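# Place three loose gears on the furnace tray, small end up

## Task

Put each of the three loose gears onto an unoccupied spot on the furnace tray with its smaller end facing upward, then open the grippers and release them.

## Robot and tools

ROBOT. Two arms, left_arm and right_arm, each with six joints and a parallel gripper. Wherever joints are listed, in what you send or what comes back, the order per arm is: waist, shoulder, elbow, wrist pitch, wrist yaw, wrist roll. On both arms the elbow, wrist pitch and wrist yaw numbers have the opposite sign to the URDF. The stated ranges use URDF signs, so flip them for those three joints. URDF ranges in rad: waist -2.880 to 2.880, shoulder 0.000 to 3.142, elbow 0.000 to 3.019, wrist pitch -1.693 to 1.571, wrist yaw -1.571 to 1.571, wrist roll -2.094 to 2.094. A real end stop may sit up to 0.019 rad to either side of these.

FRAME. A single world frame for both arms: origin on the table top midway between the arms, +x reaching out over the table, +z up, left_arm on the +y side. The names left and right refer to arms, not to image sides. A gripper's fingers point along its own +z and close along its y axis. end_effector_position is the point between the pads, about 1 cm short of the fingertips; reported positions get less accurate at long reach.

ROW FORMAT. Every moving argument is one flat row of 14 numbers covering both arms, even when only one moves: left_arm waist, shoulder, elbow, wrist pitch, wrist yaw, wrist roll, opening, then the same seven for right_arm. The six joint entries are offsets, not poses, on a scale of -1 to 1 where 1.0 equals 1.264 rad (waist), 1.32 (shoulder), 1.276 (elbow), 1.83 (wrist pitch), 1.686 (wrist yaw), 2.022 (wrist roll). The opening entry is absolute: +1 fully open, -1 closed.

execute_actions(actions). actions is a list of up to 15 actions; each action is a list of up to 15 rows, one row per 1/30 s control step. If an action has fewer than 15 rows, its final row repeats for the remaining steps. Joint offsets in every row are measured from the angles the arm had when that action began, not from the previous row; for the first action, from the last reported angles. An empty list just returns the current state and images. If any action would drive a joint more than 0.019 rad beyond its range, that action is rejected for both arms; a malformed action, or a first action failing that check, cancels the whole call.

move(target, speed, blocking). target is one 14-number row; its offsets count from the Joint positions in the latest result that showed them. All joints follow paths that finish together, so the hand traces a curve. speed (rad/s, 0.01 to 2, default 0.5) caps the joint with the longest way to go; paths run between 0.5 and 10 s and stop early at 10 s. Paths do not avoid obstacles or the other arm. Finger openings are applied at the start. blocking=false returns after 0.5 s while motion continues; until a result shows it ended, only wait or stop are accepted. The extra move: line gives the ending (done, off_target, moving, held, fault), limits=held or limits=none, and each arm's joint farthest from target.

wait(seconds): 0 to 10 s, arms keep their last command; returns early when a running move finishes. stop(): brakes a running move; fingers keep moving. zoom_image(camera, region): camera is cam_high, cam_left_wrist or cam_right_wrist (all 504x504); region [x0, y0, x1, y1] in pixels from the top-left, no larger than 504 by 504. finished_scene(scene): pass the current scene number once the gears rest in place and the grippers are open; it cannot be undone.

RESULTS. A state line per arm gives end_effector_position (m) and end_effector_quat_wxyz. Joint positions and Joint velocities list the six joints (rad, rad/s) plus the pad gap (m; 0.094 fully open). Joint targets shows what joints are currently driven toward. grip_measured is the finger opening on the command scale, possibly off by about 1 mm per gripper. joint sent to its limit means a joint was stopped at its end; its absence does not prove room remains. joint command not followed means the clearance check altered joint targets. MOTOR HOT appears from 85 °C; at 100 °C an OVER-TEMPERATURE FAULT drops that arm until it cools. FAULT lines mark stops. Camera calibration for cam_high and the wrist cameras is given in the original setup, and results list any camera whose numbers changed.

MOTION NOTES. Per step each joint target stays within a lead of its measured angle (0.264 waist, 0.32 shoulder, 0.276 elbow, 0.33 wrist pitch, 0.186 wrist yaw, 0.522 wrist roll rad), and targets placing the hand more than 70 mm from its measured spot are pulled back, so big changes take several actions. With zero offsets an arm may slowly sag; to hold it, first send offsets back to the desired angles, then zeros, correcting any shortfall. The robot holds its last command while you compose a reply.

GRIPPING. Keep the commanded opening below grip_measured to hold a gear: about 0.03 below for a firm grip, less for lighter. Pad force tops out around 50 to 62 N; very thin parts get less.

AVOID. Knocking or placing anything off the table (task failure), dropping or slipping gears, slamming or pressing hard into surfaces, and collisions or hard contact between the arms. Fast moves hit harder, and aiming far past a contact presses harder. Parts may be tugged or pushed briefly by outside disturbances; recheck before releasing.

Each tool is called after "Call:" as name(argument=value, ...) on one line, values as JSON.

## Session

Call:
execute_actions(actions=[])

Scene clock: 0.00 s.
left_arm: end_effector_position=(+0.8474, +0.6343, +0.0912) grip_measured=+1.000 end_effector_quat_wxyz=(-0.497, +0.688, -0.467, -0.250) | right_arm: end_effector_position=(+0.3224, -0.3111, +0.1079) grip_measured=+1.000 end_effector_quat_wxyz=(-0.008, -0.089, +0.996, +0.002)
Joint names: [waist, shoulder, elbow, wrist pitch, wrist yaw, wrist roll]
Joint positions: left_arm=[ 0.193  2.678 -2.626  0.944  1.1   -1.452  0.094] | right_arm=[ 0.063  1.402 -0.965  1.151  0.003 -0.177  0.094]
Joint velocities: left_arm=[-0.005 -0.015 -0.007 -0.012 -0.007  0.007  0.   ] | right_arm=[-0.005 -0.005 -0.002  0.007 -0.022  0.051  0.   ]
Joint targets: left_arm=[0.193 2.675 -2.654 0.941 1.100 -1.452] | right_arm=[0.063 1.399 -0.991 1.150 0.003 -0.177]

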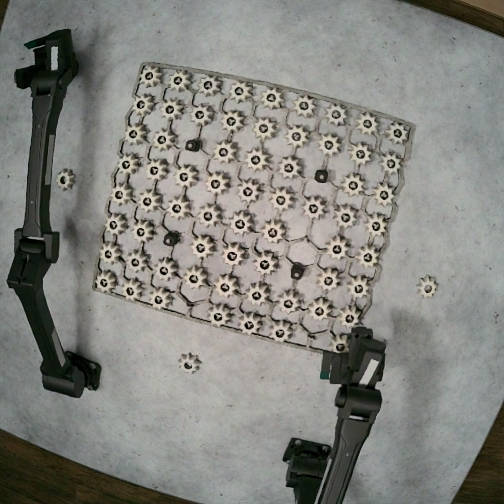

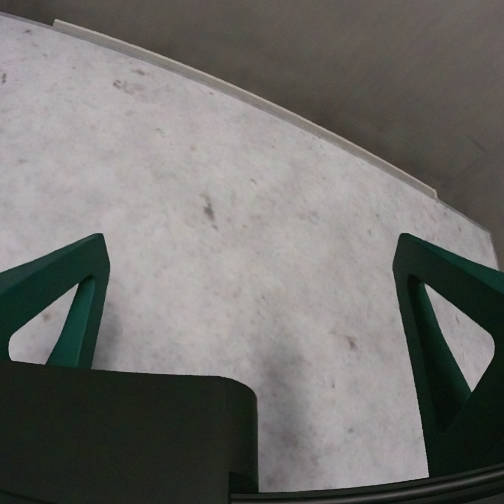

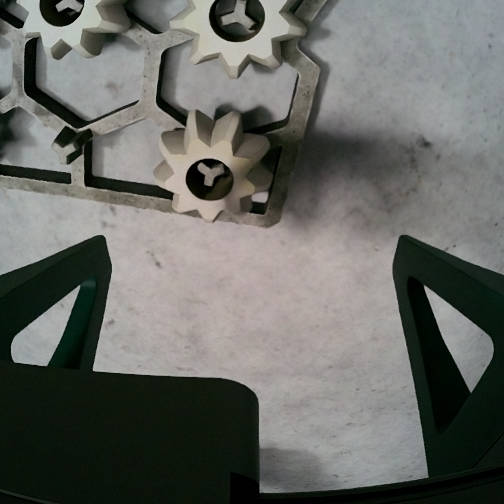

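Call:
zoom_image(camera="cam_high", region=[80, 50, 280, 250])

Call:
zoom_image(camera="cam_high", region=[240, 180, 460, 400])

Call:
zoom_image(camera="cam_high", region=[40, 150, 260, 400])

Region (80, 50, 280, 250) of cam_high's 504x504 image, scaled by 2.520, with more detail than that image has.

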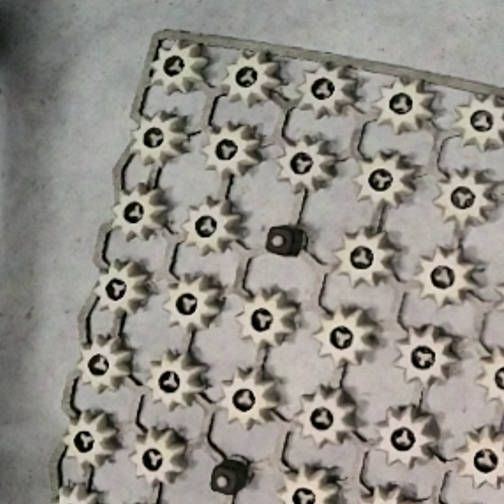

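Region (240, 180, 460, 400) of cam_high's 504x504 image, scaled by 2.291, with more detail than that image has.

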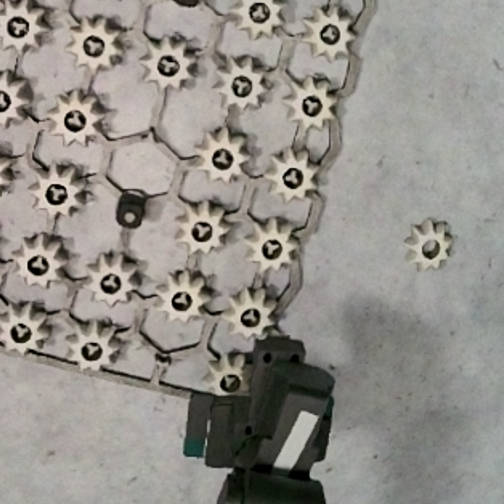

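Region (40, 150, 260, 400) of cam_high's 504x504 image, scaled by 2.016, with more detail than that image has; it fills the left 444 columns of this view, and the rest is white.

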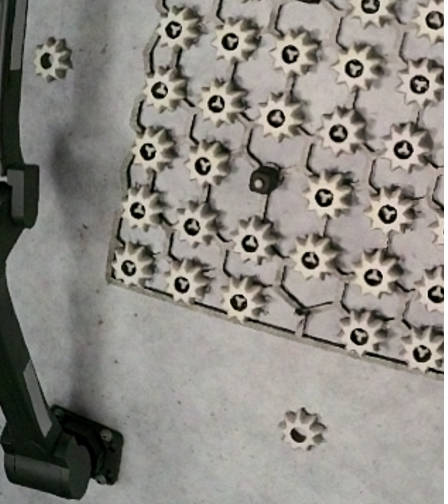

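Call:
zoom_image(camera="cam_high", region=[398, 256, 458, 316])

Call:
zoom_image(camera="cam_high", region=[158, 290, 248, 390])

Call:
zoom_image(camera="cam_high", region=[35, 149, 135, 249])

Call:
zoom_image(camera="cam_high", region=[260, 200, 360, 360])

Region (398, 256, 458, 316) of cam_high's 504x504 image, scaled by 8.400, with more detail than that image has.

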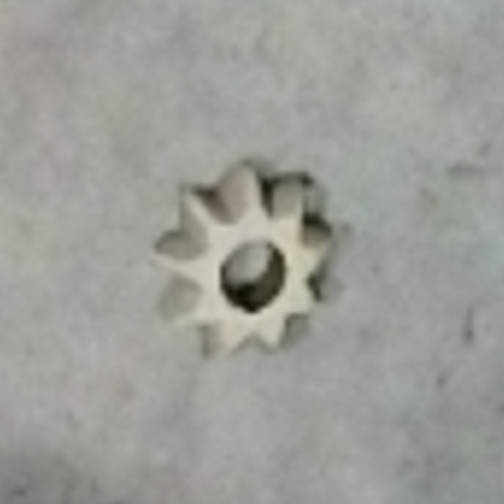

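Region (158, 290, 248, 390) of cam_high's 504x504 image, scaled by 5.040, with more detail than that image has; it fills the left 454 columns of this view, and the rest is white.

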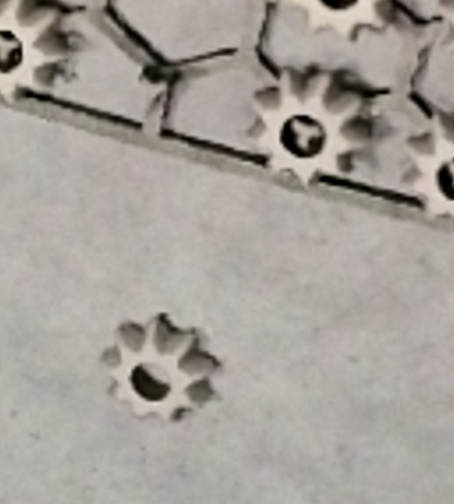

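Region (35, 149, 135, 249) of cam_high's 504x504 image, scaled by 5.040, with more detail than that image has.

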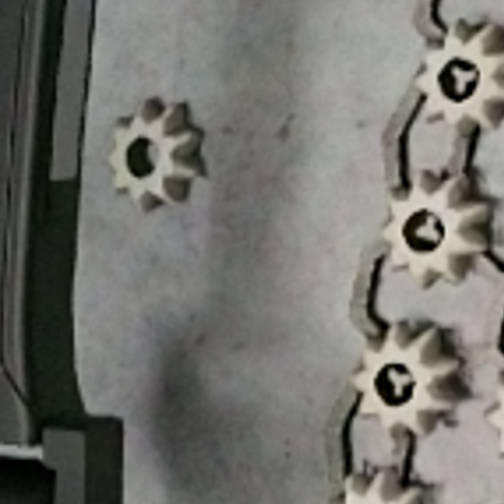

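Region (260, 200, 360, 360) of cam_high's 504x504 image, scaled by 3.150, with more detail than that image has; it fills the left 315 columns of this view, and the rest is white.

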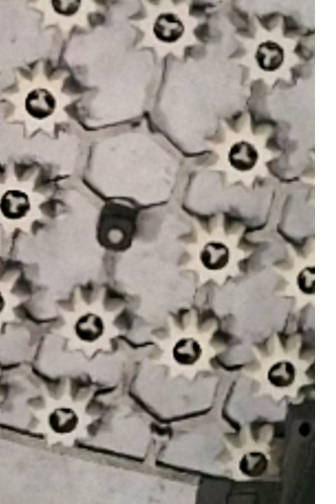

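Call:
move(target=[0,0,-0.022,0,0,0,1, -0.24,0,-0.02,0,0,0,1], speed=0.6)

Scene clock: 8.87 s.
left_arm: end_effector_position=(+0.8474, +0.6343, +0.0912) grip_measured=+1.000 end_effector_quat_wxyz=(-0.497, +0.688, -0.467, -0.250) | right_arm: end_effector_position=(+0.3052, -0.4226, +0.1079) grip_measured=+1.000 end_effector_quat_wxyz=(-0.008, +0.065, +0.998, +0.004)
Joint names: [waist, shoulder, elbow, wrist pitch, wrist yaw, wrist roll]
Joint positions: left_arm=[ 0.193  2.678 -2.626  0.944  1.1   -1.452  0.094] | right_arm=[-0.245  1.402 -0.965  1.151  0.003 -0.177  0.094]
Joint velocities: left_arm=[-0.005  0.005  0.012  0.007 -0.007 -0.051  0.   ] | right_arm=[-0.005  0.005 -0.002  0.007  0.007  0.022  0.   ]
Joint targets: left_arm=[0.193 2.678 -2.654 0.944 1.100 -1.452] | right_arm=[-0.240 1.402 -0.991 1.151 0.003 -0.177]
move: off_target (left_arm, right_arm); limits=none; left_arm: farthest joint: the elbow, 0.028 radians from its target (0.028 radians at the start); right_arm: farthest joint: the elbow, 0.025 radians from its target (0.025 radians at the start)
camera_calibration (this result's frames):
cam_right_wrist: T_world_to_cam=[[-0.125688, -0.991935, -0.016364, -0.378632], [-0.800283, 0.0916278, 0.592581, 0.22584], [-0.586302, 0.0875761, -0.805345, 0.427361], [0, 0, 0, 1]] pos_world=[0.383709, -0.433698, 0.204149]

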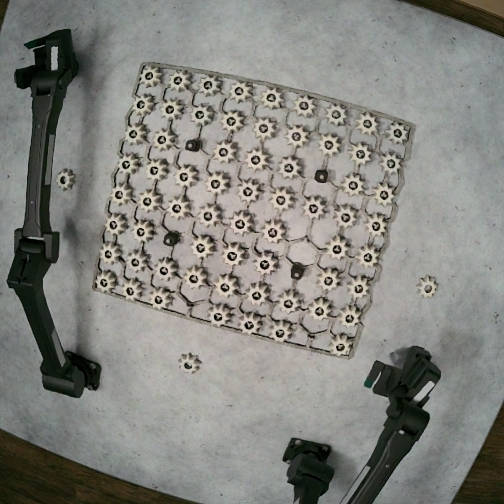

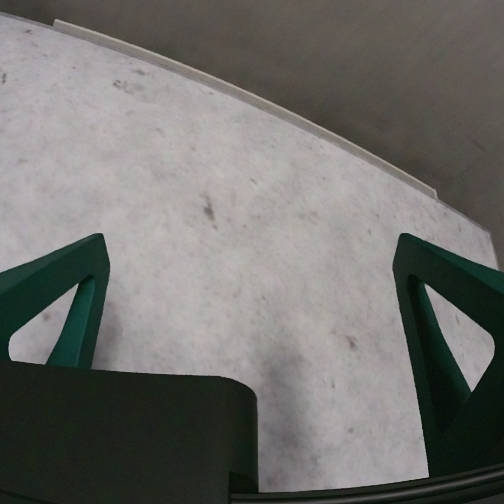

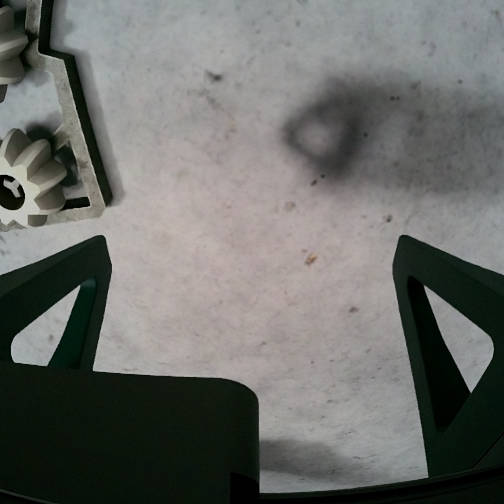

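Call:
move(target=[0,0,-0.022,0,0,0,1, 0.049,-0.15,-0.02,0,0,0,1], speed=0.6)

Scene clock: 10.57 s.
left_arm: end_effector_position=(+0.8474, +0.6343, +0.0912) grip_measured=+1.000 end_effector_quat_wxyz=(-0.497, +0.688, -0.467, -0.250) | right_arm: end_effector_position=(+0.3081, -0.4020, +0.1789) grip_measured=+1.000 end_effector_quat_wxyz=(+0.093, +0.037, +0.995, -0.018)
Joint names: [waist, shoulder, elbow, wrist pitch, wrist yaw, wrist roll]
Joint positions: left_arm=[ 0.193  2.678 -2.626  0.944  1.1   -1.452  0.094] | right_arm=[-0.189  1.195 -0.965  1.151  0.003 -0.177  0.094]
Joint velocities: left_arm=[-0.005 -0.015  0.012  0.007 -0.051  0.022  0.   ] | right_arm=[-0.015  0.005 -0.007  0.012  0.007  0.022  0.   ]
Joint targets: left_arm=[0.193 2.678 -2.654 0.944 1.100 -1.452] | right_arm=[-0.183 1.204 -0.991 1.151 0.003 -0.177]
move: off_target (left_arm, right_arm); limits=none; left_arm: farthest joint: the elbow, 0.028 radians from its target (0.028 radians at the start); right_arm: farthest joint: the elbow, 0.026 radians from its target (0.025 radians at the start)
camera_calibration (this result's frames):
cam_right_wrist: T_world_to_cam=[[-0.0699593, -0.997333, 0.0208086, -0.382608], [-0.905407, 0.0722397, 0.418353, 0.239888], [-0.41874, 0.0104274, -0.908046, 0.420174], [0, 0, 0, 1]] pos_world=[0.366373, -0.403298, 0.289141]

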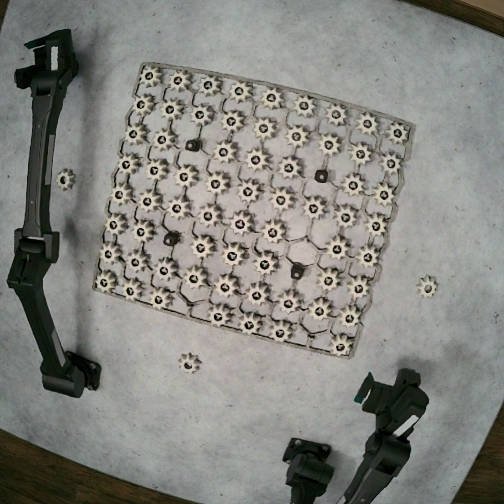

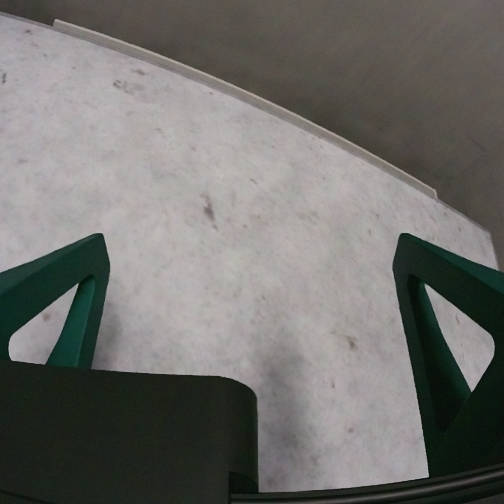

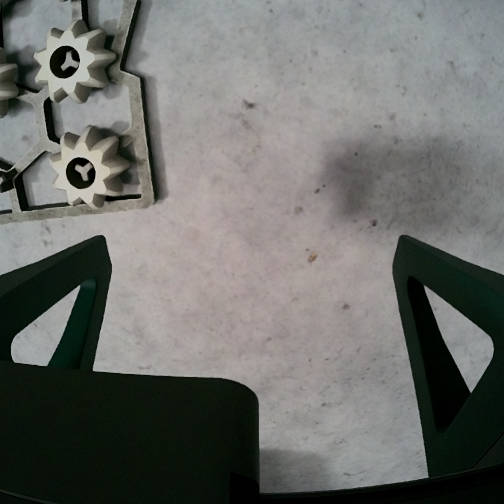

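Call:
move(target=[0,0,-0.022,0,0,0,1, 0,0,-0.255,0,0,0,1], speed=0.6)

Scene clock: 12.13 s.
left_arm: end_effector_position=(+0.8474, +0.6343, +0.0912) grip_measured=+1.000 end_effector_quat_wxyz=(-0.497, +0.688, -0.467, -0.250) | right_arm: end_effector_position=(+0.3817, -0.4208, +0.3108) grip_measured=+1.000 end_effector_quat_wxyz=(+0.231, +0.035, +0.971, -0.048)
Joint names: [waist, shoulder, elbow, wrist pitch, wrist yaw, wrist roll]
Joint positions: left_arm=[ 0.193  2.678 -2.626  0.944  1.1   -1.452  0.094] | right_arm=[-0.189  1.195 -1.252  1.151  0.003 -0.177  0.094]
Joint velocities: left_arm=[-0.015  0.005 -0.002  0.007  0.007  0.007  0.   ] | right_arm=[-0.005  0.005  0.002 -0.002 -0.007 -0.037  0.   ]
Joint targets: left_arm=[0.193 2.678 -2.654 0.944 1.100 -1.452] | right_arm=[-0.189 1.195 -1.290 1.151 0.003 -0.177]
move: off_target (left_arm, right_arm); limits=none; left_arm: farthest joint: the elbow, 0.028 radians from its target (0.028 radians at the start); right_arm: farthest joint: the elbow, 0.039 radians from its target (0.326 radians at the start)
camera_calibration (this result's frames):
cam_right_wrist: T_world_to_cam=[[-0.0827989, -0.994046, 0.0708353, -0.408274], [-0.984703, 0.092541, 0.147633, 0.375736], [-0.153309, -0.0575279, -0.986502, 0.465444], [0, 0, 0, 1]] pos_world=[0.407541, -0.413838, 0.432611]

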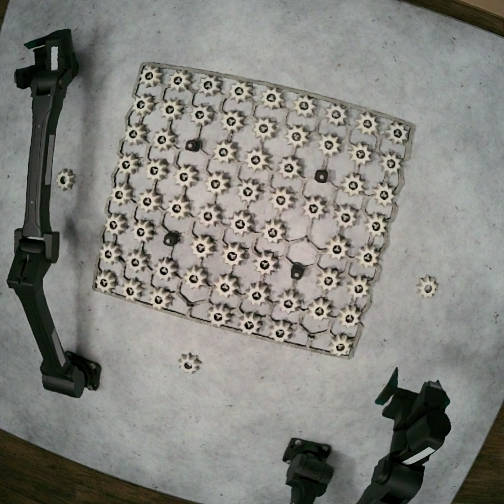

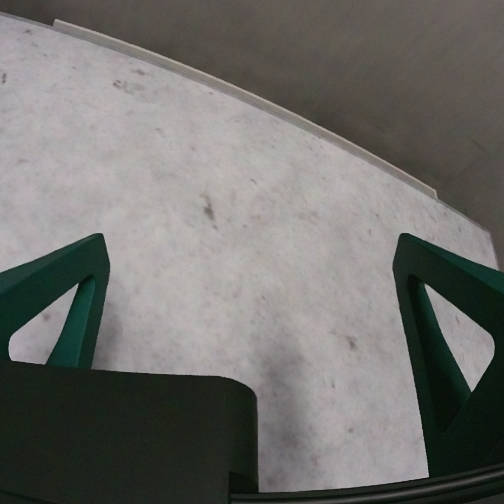

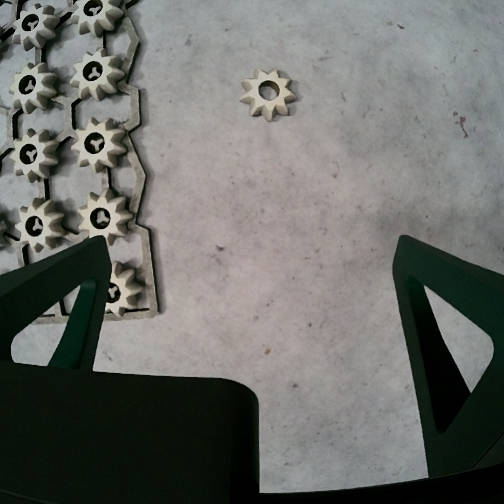

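Call:
move(target=[0,0,-0.022,0,0,0,1, 0,0,-0.03,0.26,0,0,1], speed=0.8)

Scene clock: 13.87 s.
left_arm: end_effector_position=(+0.8474, +0.6343, +0.0912) grip_measured=+1.000 end_effector_quat_wxyz=(-0.497, +0.688, -0.467, -0.250) | right_arm: end_effector_position=(+0.2751, -0.3935, +0.2831) grip_measured=+1.000 end_effector_quat_wxyz=(+0.006, +0.037, +0.999, +0.000)
Joint names: [waist, shoulder, elbow, wrist pitch, wrist yaw, wrist roll]
Joint positions: left_arm=[ 0.193  2.678 -2.626  0.944  1.1   -1.452  0.094] | right_arm=[-0.189  1.195 -1.251  1.615  0.003 -0.177  0.094]
Joint velocities: left_arm=[-0.005 -0.015  0.002 -0.002 -0.066 -0.022  0.   ] | right_arm=[ 0.005 -0.015 -0.027 -0.012 -0.022 -0.051  0.   ]
Joint targets: left_arm=[0.193 2.678 -2.654 0.944 1.100 -1.452] | right_arm=[-0.189 1.195 -1.290 1.626 0.003 -0.177]
move: off_target (left_arm, right_arm); limits=none; left_arm: farthest joint: the elbow, 0.028 radians from its target (0.028 radians at the start); right_arm: farthest joint: the elbow, 0.040 radians from its target (0.038 radians at the start)
camera_calibration (this result's frames):
cam_right_wrist: T_world_to_cam=[[-0.0691405, -0.997542, -0.0113445, -0.369875], [-0.819865, 0.0503394, 0.570339, 0.0907067], [-0.568366, 0.0487345, -0.821331, 0.532562], [0, 0, 0, 1]] pos_world=[0.351484, -0.399486, 0.38148]

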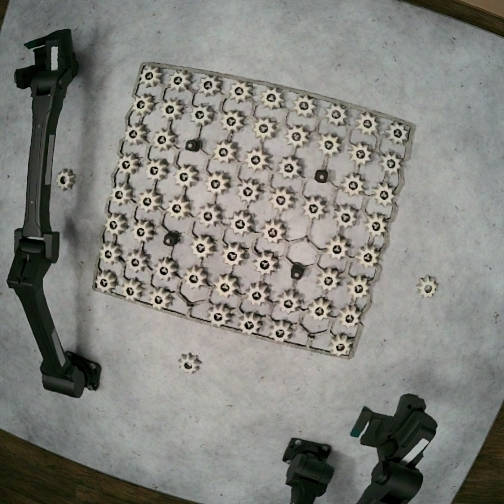

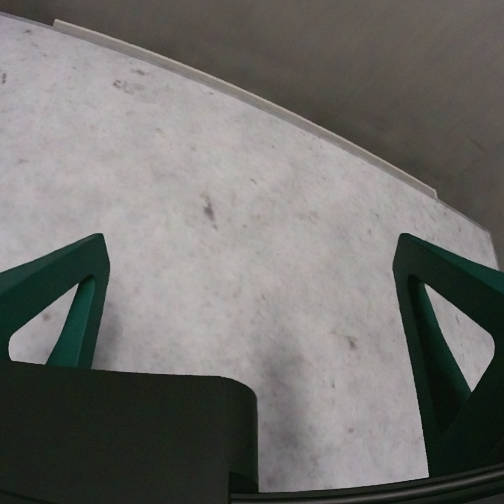

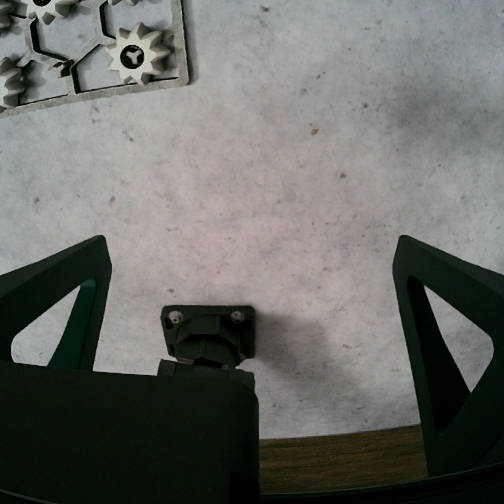

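Call:
move(target=[0.091,-0.634,0.754,0.226,-0.652,0.718,1, 0.005,0.52,-0.31,-0.175,0,0,1], speed=1.0)

Scene clock: 20.30 s.
left_arm: end_effector_position=(+0.5811, +0.5042, +0.1586) grip_measured=+1.000 end_effector_quat_wxyz=(+0.017, -0.129, +0.992, +0.003) | right_arm: end_effector_position=(+0.5012, -0.4514, +0.1193) grip_measured=+1.000 end_effector_quat_wxyz=(-0.008, +0.037, +0.999, +0.004)
Joint names: [waist, shoulder, elbow, wrist pitch, wrist yaw, wrist roll]
Joint positions: left_arm=[ 0.299  1.853 -1.665  1.348  0.003 -0.012  0.094] | right_arm=[-0.189  1.877 -1.596  1.307  0.003 -0.177  0.094]
Joint velocities: left_arm=[ 0.005 -0.015 -0.002 -0.002 -0.022 -0.007  0.   ] | right_arm=[-0.015 -0.005 -0.007  0.002 -0.095 -0.022  0.   ]
Joint targets: left_arm=[0.308 1.841 -1.664 1.358 0.001 0.000] | right_arm=[-0.182 1.882 -1.646 1.295 0.003 -0.177]
move: off_target (right_arm); limits=none; left_arm: farthest joint: the shoulder, 0.012 radians from its target (0.837 radians at the start); right_arm: farthest joint: the elbow, 0.050 radians from its target (0.396 radians at the start)
camera_calibration (this result's frames):
cam_left_wrist: T_world_to_cam=[[0.246821, -0.969045, 0.00553369, 0.338707], [-0.802729, -0.201253, 0.561358, 0.483341], [-0.542867, -0.142997, -0.827555, 0.64429], [0, 0, 0, 1]] pos_world=[0.654156, 0.517628, 0.259984]
cam_right_wrist: T_world_to_cam=[[-0.0695264, -0.997444, -0.0165014, -0.412976], [-0.80374, 0.0462109, 0.593184, 0.359669], [-0.590905, 0.0545048, -0.804898, 0.541262], [0, 0, 0, 1]] pos_world=[0.580202, -0.458042, 0.215496]

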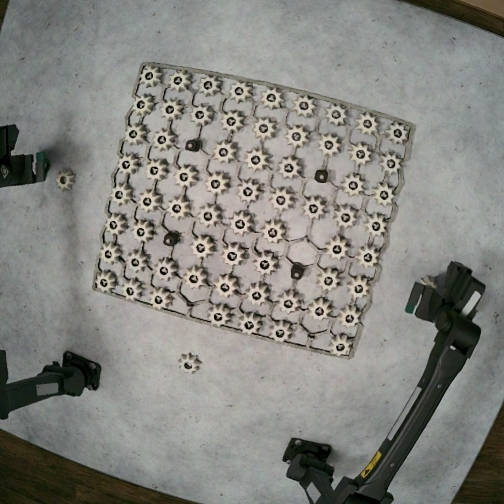

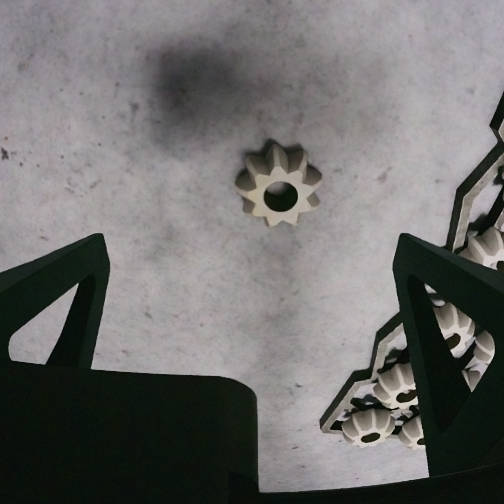

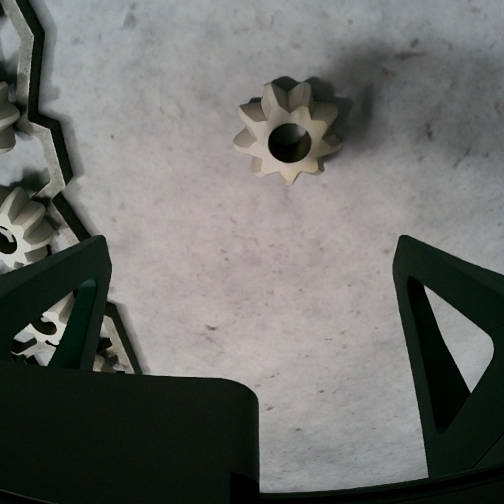

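Call:
zoom_image(camera="cam_left_wrist", region=[210, 120, 350, 260])

Call:
zoom_image(camera="cam_right_wrist", region=[210, 60, 370, 220])

Region (210, 120, 350, 260) of cam_left_wrist's 504x504 image, scaled by 3.600, with more detail than that image has.

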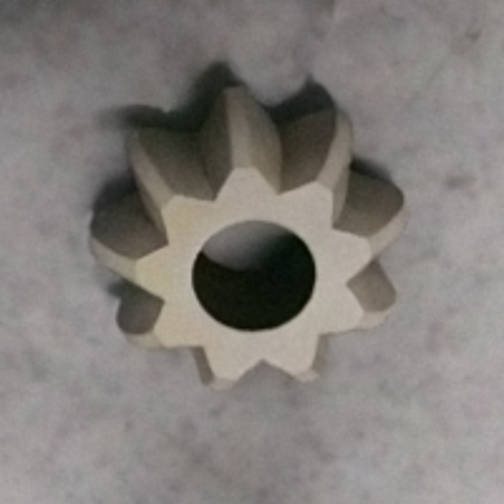

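Region (210, 60, 370, 220) of cam_right_wrist's 504x504 image, scaled by 3.150, with more detail than that image has.

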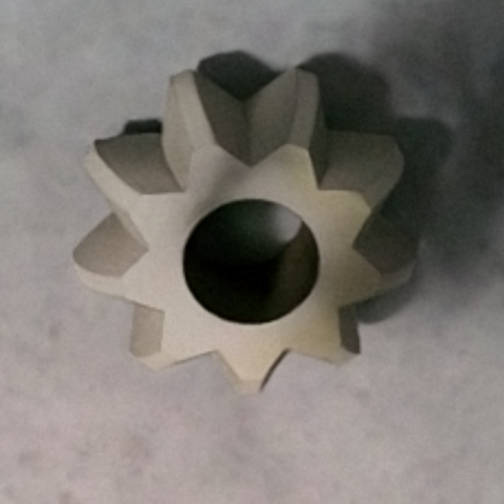

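Call:
move(target=[-0.041,-0.019,0.232,-0.14,0,0,1, -0.0256,0.0437,0.0662,-0.091,0,-0.0915,1], speed=0.5)

Scene clock: 25.83 s.
left_arm: end_effector_position=(+0.5353, +0.4678, +0.0504) grip_measured=+1.000 end_effector_quat_wxyz=(-0.012, -0.106, +0.994, +0.000) | right_arm: end_effector_position=(+0.4983, -0.4656, +0.0612) grip_measured=+1.000 end_effector_quat_wxyz=(-0.001, -0.038, +0.999, +0.002)
Joint names: [waist, shoulder, elbow, wrist pitch, wrist yaw, wrist roll]
Joint positions: left_arm=[ 0.253  1.852 -1.364  1.107  0.003 -0.012  0.094] | right_arm=[-0.214  1.923 -1.504  1.154  0.003 -0.352  0.094]
Joint velocities: left_arm=[ 0.005 -0.015  0.002 -0.002  0.066  0.037  0.   ] | right_arm=[-0.005 -0.015  0.007 -0.012  0.022 -0.066  0.   ]
Joint targets: left_arm=[0.247 1.827 -1.369 1.092 0.003 -0.012] | right_arm=[-0.221 1.935 -1.512 1.141 0.003 -0.362]
move: off_target (left_arm); limits=none; left_arm: farthest joint: the shoulder, 0.024 radians from its target (0.025 radians at the start); right_arm: farthest joint: the wrist pitch, 0.014 radians from its target (0.167 radians at the start)
camera_calibration (this result's frames):
cam_left_wrist: T_world_to_cam=[[0.201787, -0.979415, 0.00533013, 0.344299], [-0.777063, -0.156779, 0.609585, 0.462977], [-0.596201, -0.127148, -0.792703, 0.544035], [0, 0, 0, 1]] pos_world=[0.614641, 0.47897, 0.1472]
cam_right_wrist: T_world_to_cam=[[0.0800825, -0.996689, -0.0140845, -0.50262], [-0.810737, -0.073349, 0.580798, 0.341115], [-0.579908, -0.0350929, -0.813926, 0.446968], [0, 0, 0, 1]] pos_world=[0.576006, -0.46025, 0.158601]

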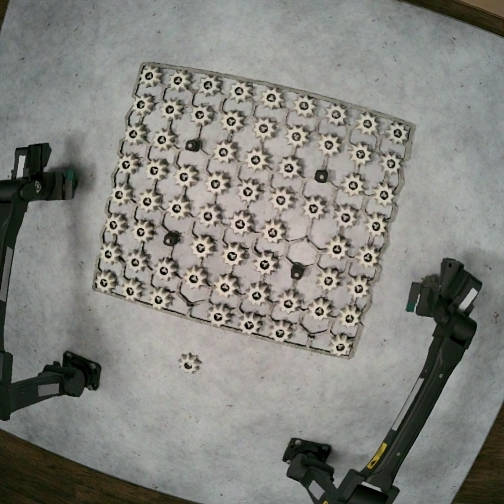

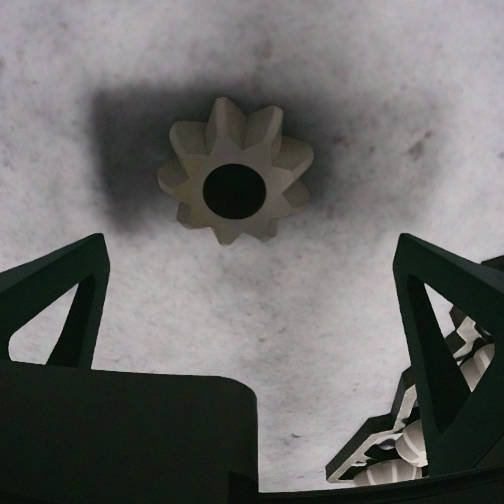

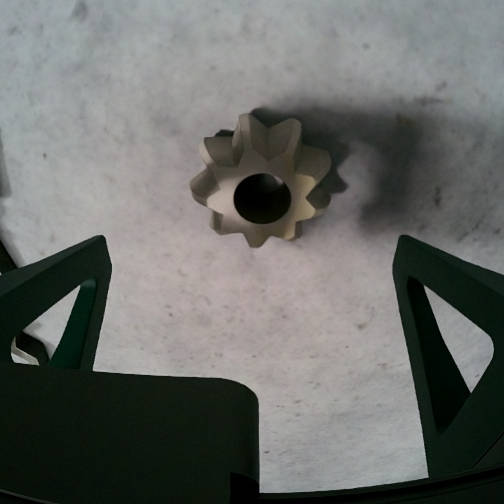

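Call:
zoom_image(camera="cam_left_wrist", region=[60, 80, 440, 300])

Call:
zoom_image(camera="cam_right_wrist", region=[60, 80, 440, 300])

Region (60, 80, 440, 300) of cam_left_wrist's 504x504 image, scaled by 1.326, with more detail than that image has; it fills the top 292 rows of this view, and the rest is white.

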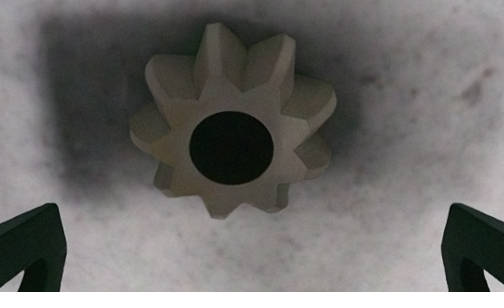

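Region (60, 80, 440, 300) of cam_right_wrist's 504x504 image, scaled by 1.326, with more detail than that image has; it fills the top 292 rows of this view, and the rest is white.

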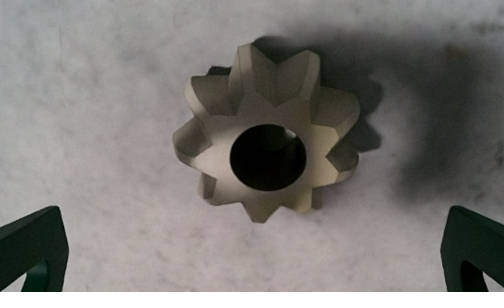

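Call:
move(target=[0.0154,0.038,0.014,-0.0546,0,0,1, -0.0055,0.05,0.015,-0.0527,0,-0.005,1], speed=0.15)

Scene clock: 30.23 s.
left_arm: end_effector_position=(+0.5453, +0.4746, +0.0311) grip_measured=+1.000 end_effector_quat_wxyz=(+0.008, -0.110, +0.994, +0.002) | right_arm: end_effector_position=(+0.5035, -0.4670, +0.0245) grip_measured=+1.000 end_effector_quat_wxyz=(+0.002, -0.038, +0.999, +0.001)
Joint names: [waist, shoulder, elbow, wrist pitch, wrist yaw, wrist roll]
Joint positions: left_arm=[ 0.262  1.879 -1.347  1.022  0.003 -0.012  0.094] | right_arm=[-0.214  1.975 -1.479  1.071  0.003 -0.352  0.094]
Joint velocities: left_arm=[-0.005 -0.015 -0.002  0.007  0.051 -0.022  0.   ] | right_arm=[ 0.005 -0.005 -0.012  0.012  0.051 -0.007  0.   ]
Joint targets: left_arm=[0.273 1.902 -1.346 1.007 0.003 -0.012] | right_arm=[-0.221 1.989 -1.485 1.058 0.003 -0.362]
move: off_target (left_arm); limits=none; left_arm: farthest joint: the shoulder, 0.023 radians from its target (0.050 radians at the start); right_arm: farthest joint: the shoulder, 0.014 radians from its target (0.066 radians at the start)
camera_calibration (this result's frames):
cam_left_wrist: T_world_to_cam=[[0.210155, -0.977653, 0.00546383, 0.343652], [-0.799562, -0.168651, 0.576417, 0.502458], [-0.562614, -0.125506, -0.817137, 0.517292], [0, 0, 0, 1]] pos_world=[0.620562, 0.485635, 0.131196]
cam_right_wrist: T_world_to_cam=[[0.0805392, -0.99668, -0.0119533, -0.505299], [-0.814106, -0.0726957, 0.576148, 0.368663], [-0.575104, -0.0366712, -0.817258, 0.416965], [0, 0, 0, 1]] pos_world=[0.580625, -0.46153, 0.122323]

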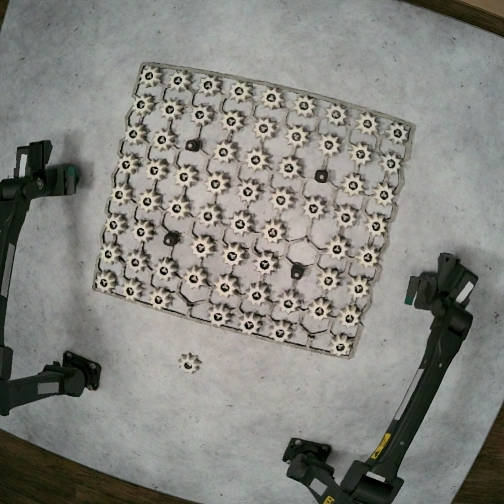

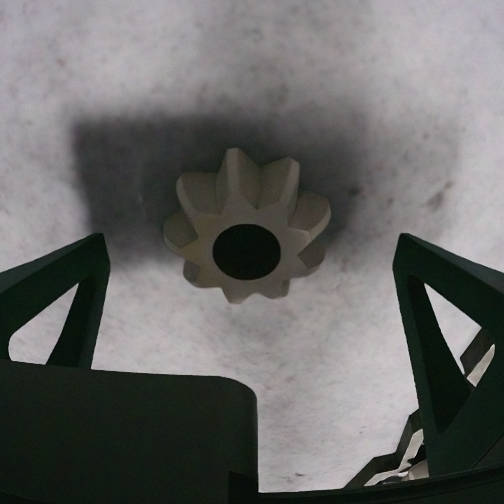

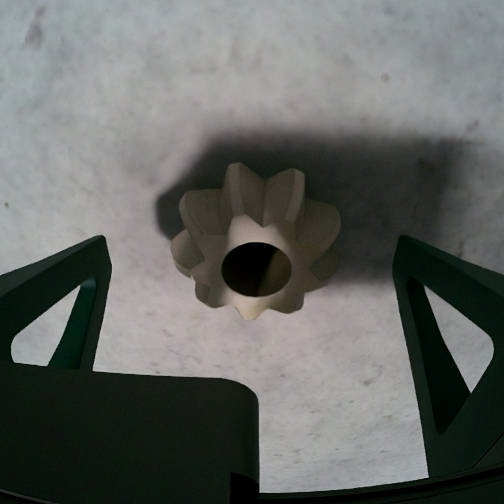

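Call:
move(target=[0.0127,0.034,0.0095,-0.0208,0,0,1, -0.0055,0.021,0.001,-0.017,0,-0.005,1], speed=0.1)

Scene clock: 32.17 s.
left_arm: end_effector_position=(+0.5435, +0.4765, +0.0168) grip_measured=+1.000 end_effector_quat_wxyz=(+0.004, -0.112, +0.994, +0.002) | right_arm: end_effector_position=(+0.5051, -0.4675, +0.0191) grip_measured=+1.000 end_effector_quat_wxyz=(+0.005, -0.038, +0.999, +0.000)
Joint names: [waist, shoulder, elbow, wrist pitch, wrist yaw, wrist roll]
Joint positions: left_arm=[ 0.266  1.9   -1.336  0.998  0.003 -0.012  0.094] | right_arm=[-0.214  1.982 -1.475  1.054  0.003 -0.353  0.094]
Joint velocities: left_arm=[-0.005  0.005  0.012 -0.012 -0.051 -0.051  0.   ] | right_arm=[ 0.005 -0.005 -0.002  0.002  0.037  0.037  0.   ]
Joint targets: left_arm=[0.278 1.924 -1.335 0.984 0.003 -0.012] | right_arm=[-0.221 2.002 -1.477 1.040 0.003 -0.363]
move: off_target (left_arm, right_arm); limits=none; left_arm: farthest joint: the shoulder, 0.024 radians from its target (0.045 radians at the start); right_arm: farthest joint: the shoulder, 0.021 radians from its target (0.028 radians at the start)
camera_calibration (this result's frames):
cam_left_wrist: T_world_to_cam=[[0.2143, -0.976753, 0.00543734, 0.343291], [-0.794091, -0.170977, 0.583255, 0.507627], [-0.568766, -0.129309, -0.812271, 0.509906], [0, 0, 0, 1]] pos_world=[0.619552, 0.488038, 0.116239]
cam_right_wrist: T_world_to_cam=[[0.0813599, -0.996635, -0.00994696, -0.506364], [-0.817211, -0.0724193, 0.57177, 0.37478], [-0.570566, -0.0383904, -0.820354, 0.410429], [0, 0, 0, 1]] pos_world=[0.58165, -0.461763, 0.117372]

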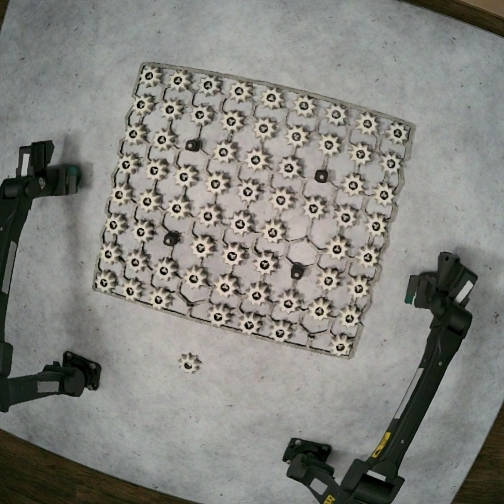

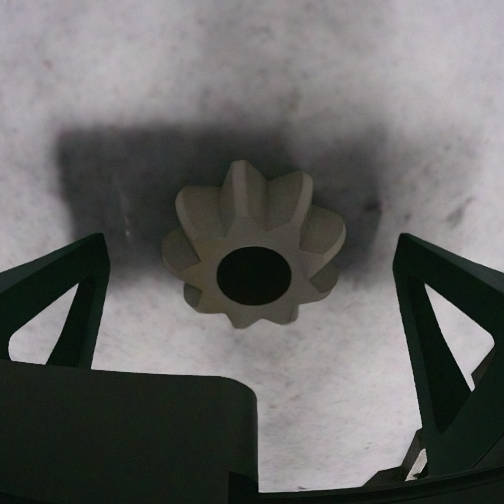

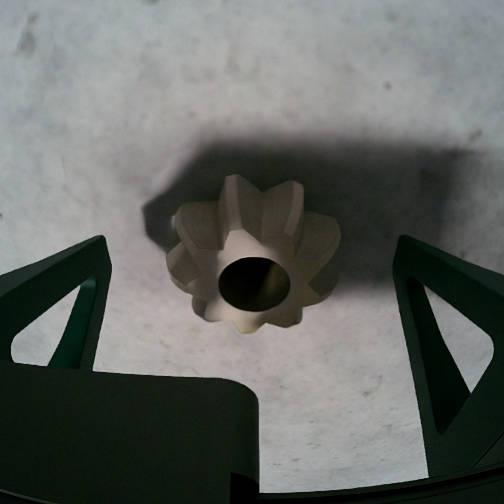

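Call:
move(target=[0.0095,0.0235,0,-0.0077,0,0,1, -0.0055,0.024,-0.0016,-0.0077,0,-0.005,1], speed=0.05)

Scene clock: 33.73 s.
left_arm: end_effector_position=(+0.5432, +0.4764, +0.0153) grip_measured=+1.000 end_effector_quat_wxyz=(+0.003, -0.112, +0.994, +0.002) | right_arm: end_effector_position=(+0.5038, -0.4671, +0.0124) grip_measured=+1.000 end_effector_quat_wxyz=(-0.001, -0.039, +0.999, +0.002)
Joint names: [waist, shoulder, elbow, wrist pitch, wrist yaw, wrist roll]
Joint positions: left_arm=[ 0.266  1.903 -1.336  0.998  0.003 -0.012  0.094] | right_arm=[-0.214  1.994 -1.475  1.054  0.003 -0.353  0.094]
Joint velocities: left_arm=[-0.005  0.005  0.002  0.007  0.081 -0.007  0.   ] | right_arm=[-0.015 -0.005  0.017  0.007  0.022 -0.037  0.   ]
Joint targets: left_arm=[0.278 1.931 -1.336 0.984 0.003 -0.012] | right_arm=[-0.221 2.013 -1.477 1.040 0.003 -0.363]
move: off_target (left_arm); limits=none; left_arm: farthest joint: the shoulder, 0.028 radians from its target (0.031 radians at the start); right_arm: farthest joint: the shoulder, 0.020 radians from its target (0.032 radians at the start)
camera_calibration (this result's frames):
cam_left_wrist: T_world_to_cam=[[0.214316, -0.976749, 0.00542761, 0.34329], [-0.792348, -0.170601, 0.585731, 0.507089], [-0.571186, -0.129832, -0.810487, 0.509971], [0, 0, 0, 1]] pos_world=[0.619506, 0.488029, 0.114444]
cam_right_wrist: T_world_to_cam=[[0.0815982, -0.996564, -0.0142199, -0.505974], [-0.810414, -0.0746477, 0.581083, 0.372957], [-0.580147, -0.0358913, -0.81372, 0.410089], [0, 0, 0, 1]] pos_world=[0.581448, -0.461677, 0.109784]

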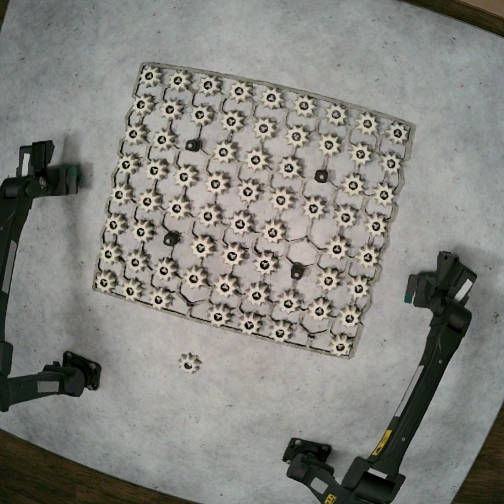

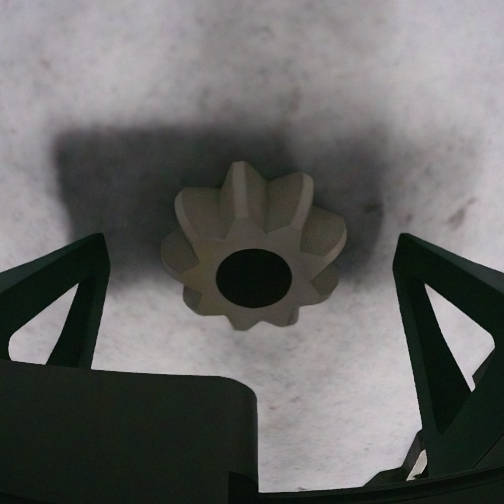

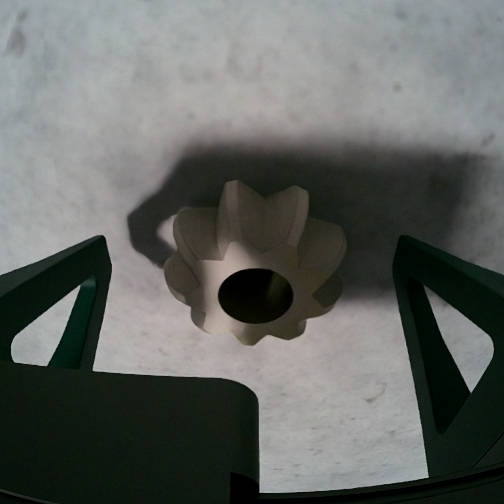

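Call:
move(target=[0.0095,0.019,0,-0.0077,0,0,0.35, -0.0055,0.015,-0.0016,-0.0077,0,-0.005,0.35], speed=0.05)

Scene clock: 35.27 s.
left_arm: end_effector_position=(+0.5432, +0.4764, +0.0153) grip_measured=+0.352 end_effector_quat_wxyz=(+0.003, -0.112, +0.994, +0.002) | right_arm: end_effector_position=(+0.5038, -0.4671, +0.0124) grip_measured=+0.351 end_effector_quat_wxyz=(-0.001, -0.039, +0.999, +0.002)
Joint names: [waist, shoulder, elbow, wrist pitch, wrist yaw, wrist roll]
Joint positions: left_arm=[ 0.266  1.903 -1.336  0.998  0.003 -0.012  0.064] | right_arm=[-0.214  1.994 -1.475  1.054  0.003 -0.354  0.063]
Joint velocities: left_arm=[ 0.005 -0.005  0.012  0.017  0.007 -0.066  0.   ] | right_arm=[-0.005  0.005  0.022 -0.012  0.095 -0.051 -0.   ]
Joint targets: left_arm=[0.278 1.928 -1.336 0.984 0.003 -0.012] | right_arm=[-0.221 2.014 -1.477 1.040 0.003 -0.364]
move: off_target (left_arm); limits=none; left_arm: farthest joint: the shoulder, 0.025 radians from its target (0.025 radians at the start); right_arm: farthest joint: the shoulder, 0.020 radians from its target (0.020 radians at the start)
camera_calibration (this result's frames):
cam_left_wrist: T_world_to_cam=[[0.214316, -0.976749, 0.00542761, 0.34329], [-0.792348, -0.170601, 0.585731, 0.507089], [-0.571186, -0.129832, -0.810487, 0.509971], [0, 0, 0, 1]] pos_world=[0.619506, 0.488029, 0.114444]
cam_right_wrist: T_world_to_cam=[[0.0823585, -0.996501, -0.014221, -0.506328], [-0.810359, -0.0752668, 0.58108, 0.37264], [-0.580117, -0.0363327, -0.813722, 0.409868], [0, 0, 0, 1]] pos_world=[0.581444, -0.461617, 0.109785]

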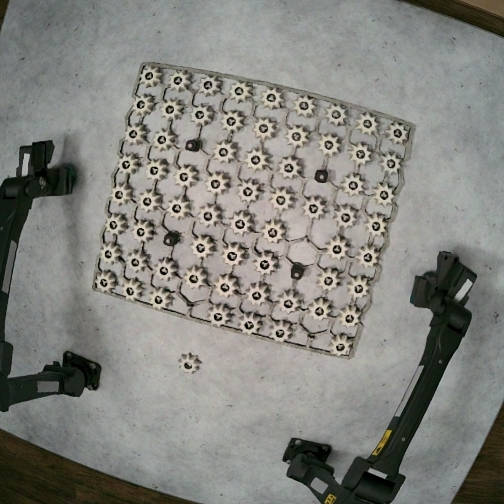

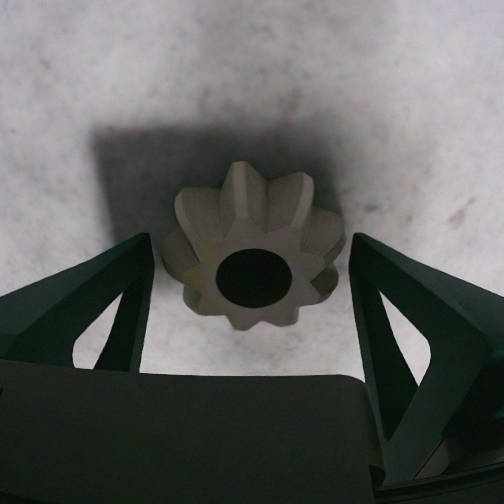

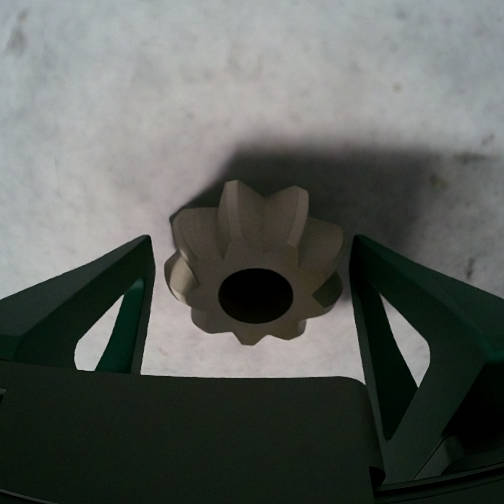

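Call:
move(target=[0.0095,0.019,0,-0.0077,0,0,0.14, -0.0055,0.015,-0.0016,-0.0077,0,-0.008,0.14], speed=0.05)

Scene clock: 36.53 s.
left_arm: end_effector_position=(+0.5432, +0.4763, +0.0153) grip_measured=+0.162 end_effector_quat_wxyz=(+0.003, -0.112, +0.994, +0.001) | right_arm: end_effector_position=(+0.5037, -0.4671, +0.0122) grip_measured=+0.158 end_effector_quat_wxyz=(-0.001, -0.041, +0.999, +0.002)
Joint names: [waist, shoulder, elbow, wrist pitch, wrist yaw, wrist roll]
Joint positions: left_arm=[ 0.266  1.903 -1.336  0.998  0.002 -0.012  0.055] | right_arm=[-0.214  1.994 -1.475  1.054  0.003 -0.359  0.054]
Joint velocities: left_arm=[-0.015 -0.005  0.012 -0.007  0.051  0.066 -0.001] | right_arm=[-0.005 -0.005  0.022  0.007 -0.022  0.007  0.   ]
Joint targets: left_arm=[0.278 1.928 -1.336 0.984 0.003 -0.012] | right_arm=[-0.221 2.014 -1.477 1.040 0.003 -0.370]
move: off_target (left_arm); limits=none; left_arm: farthest joint: the shoulder, 0.025 radians from its target (0.025 radians at the start); right_arm: farthest joint: the shoulder, 0.019 radians from its target (0.020 radians at the start)
camera_calibration (this result's frames):
cam_left_wrist: T_world_to_cam=[[0.214314, -0.976748, 0.00580907, 0.343219], [-0.792395, -0.170381, 0.585731, 0.50701], [-0.571121, -0.130133, -0.810485, 0.510079], [0, 0, 0, 1]] pos_world=[0.619512, 0.488001, 0.114446]
cam_right_wrist: T_world_to_cam=[[0.0872941, -0.996084, -0.0140076, -0.50867], [-0.809713, -0.079138, 0.581465, 0.37057], [-0.580297, -0.0394163, -0.813451, 0.408307], [0, 0, 0, 1]] pos_world=[0.581398, -0.461258, 0.109539]

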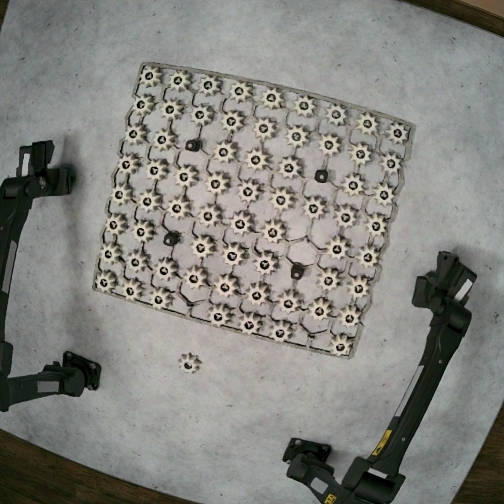

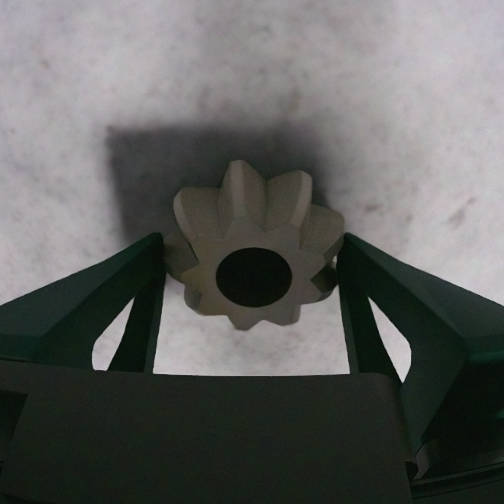

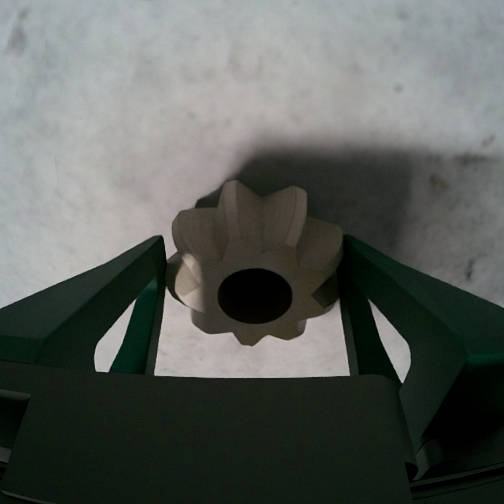

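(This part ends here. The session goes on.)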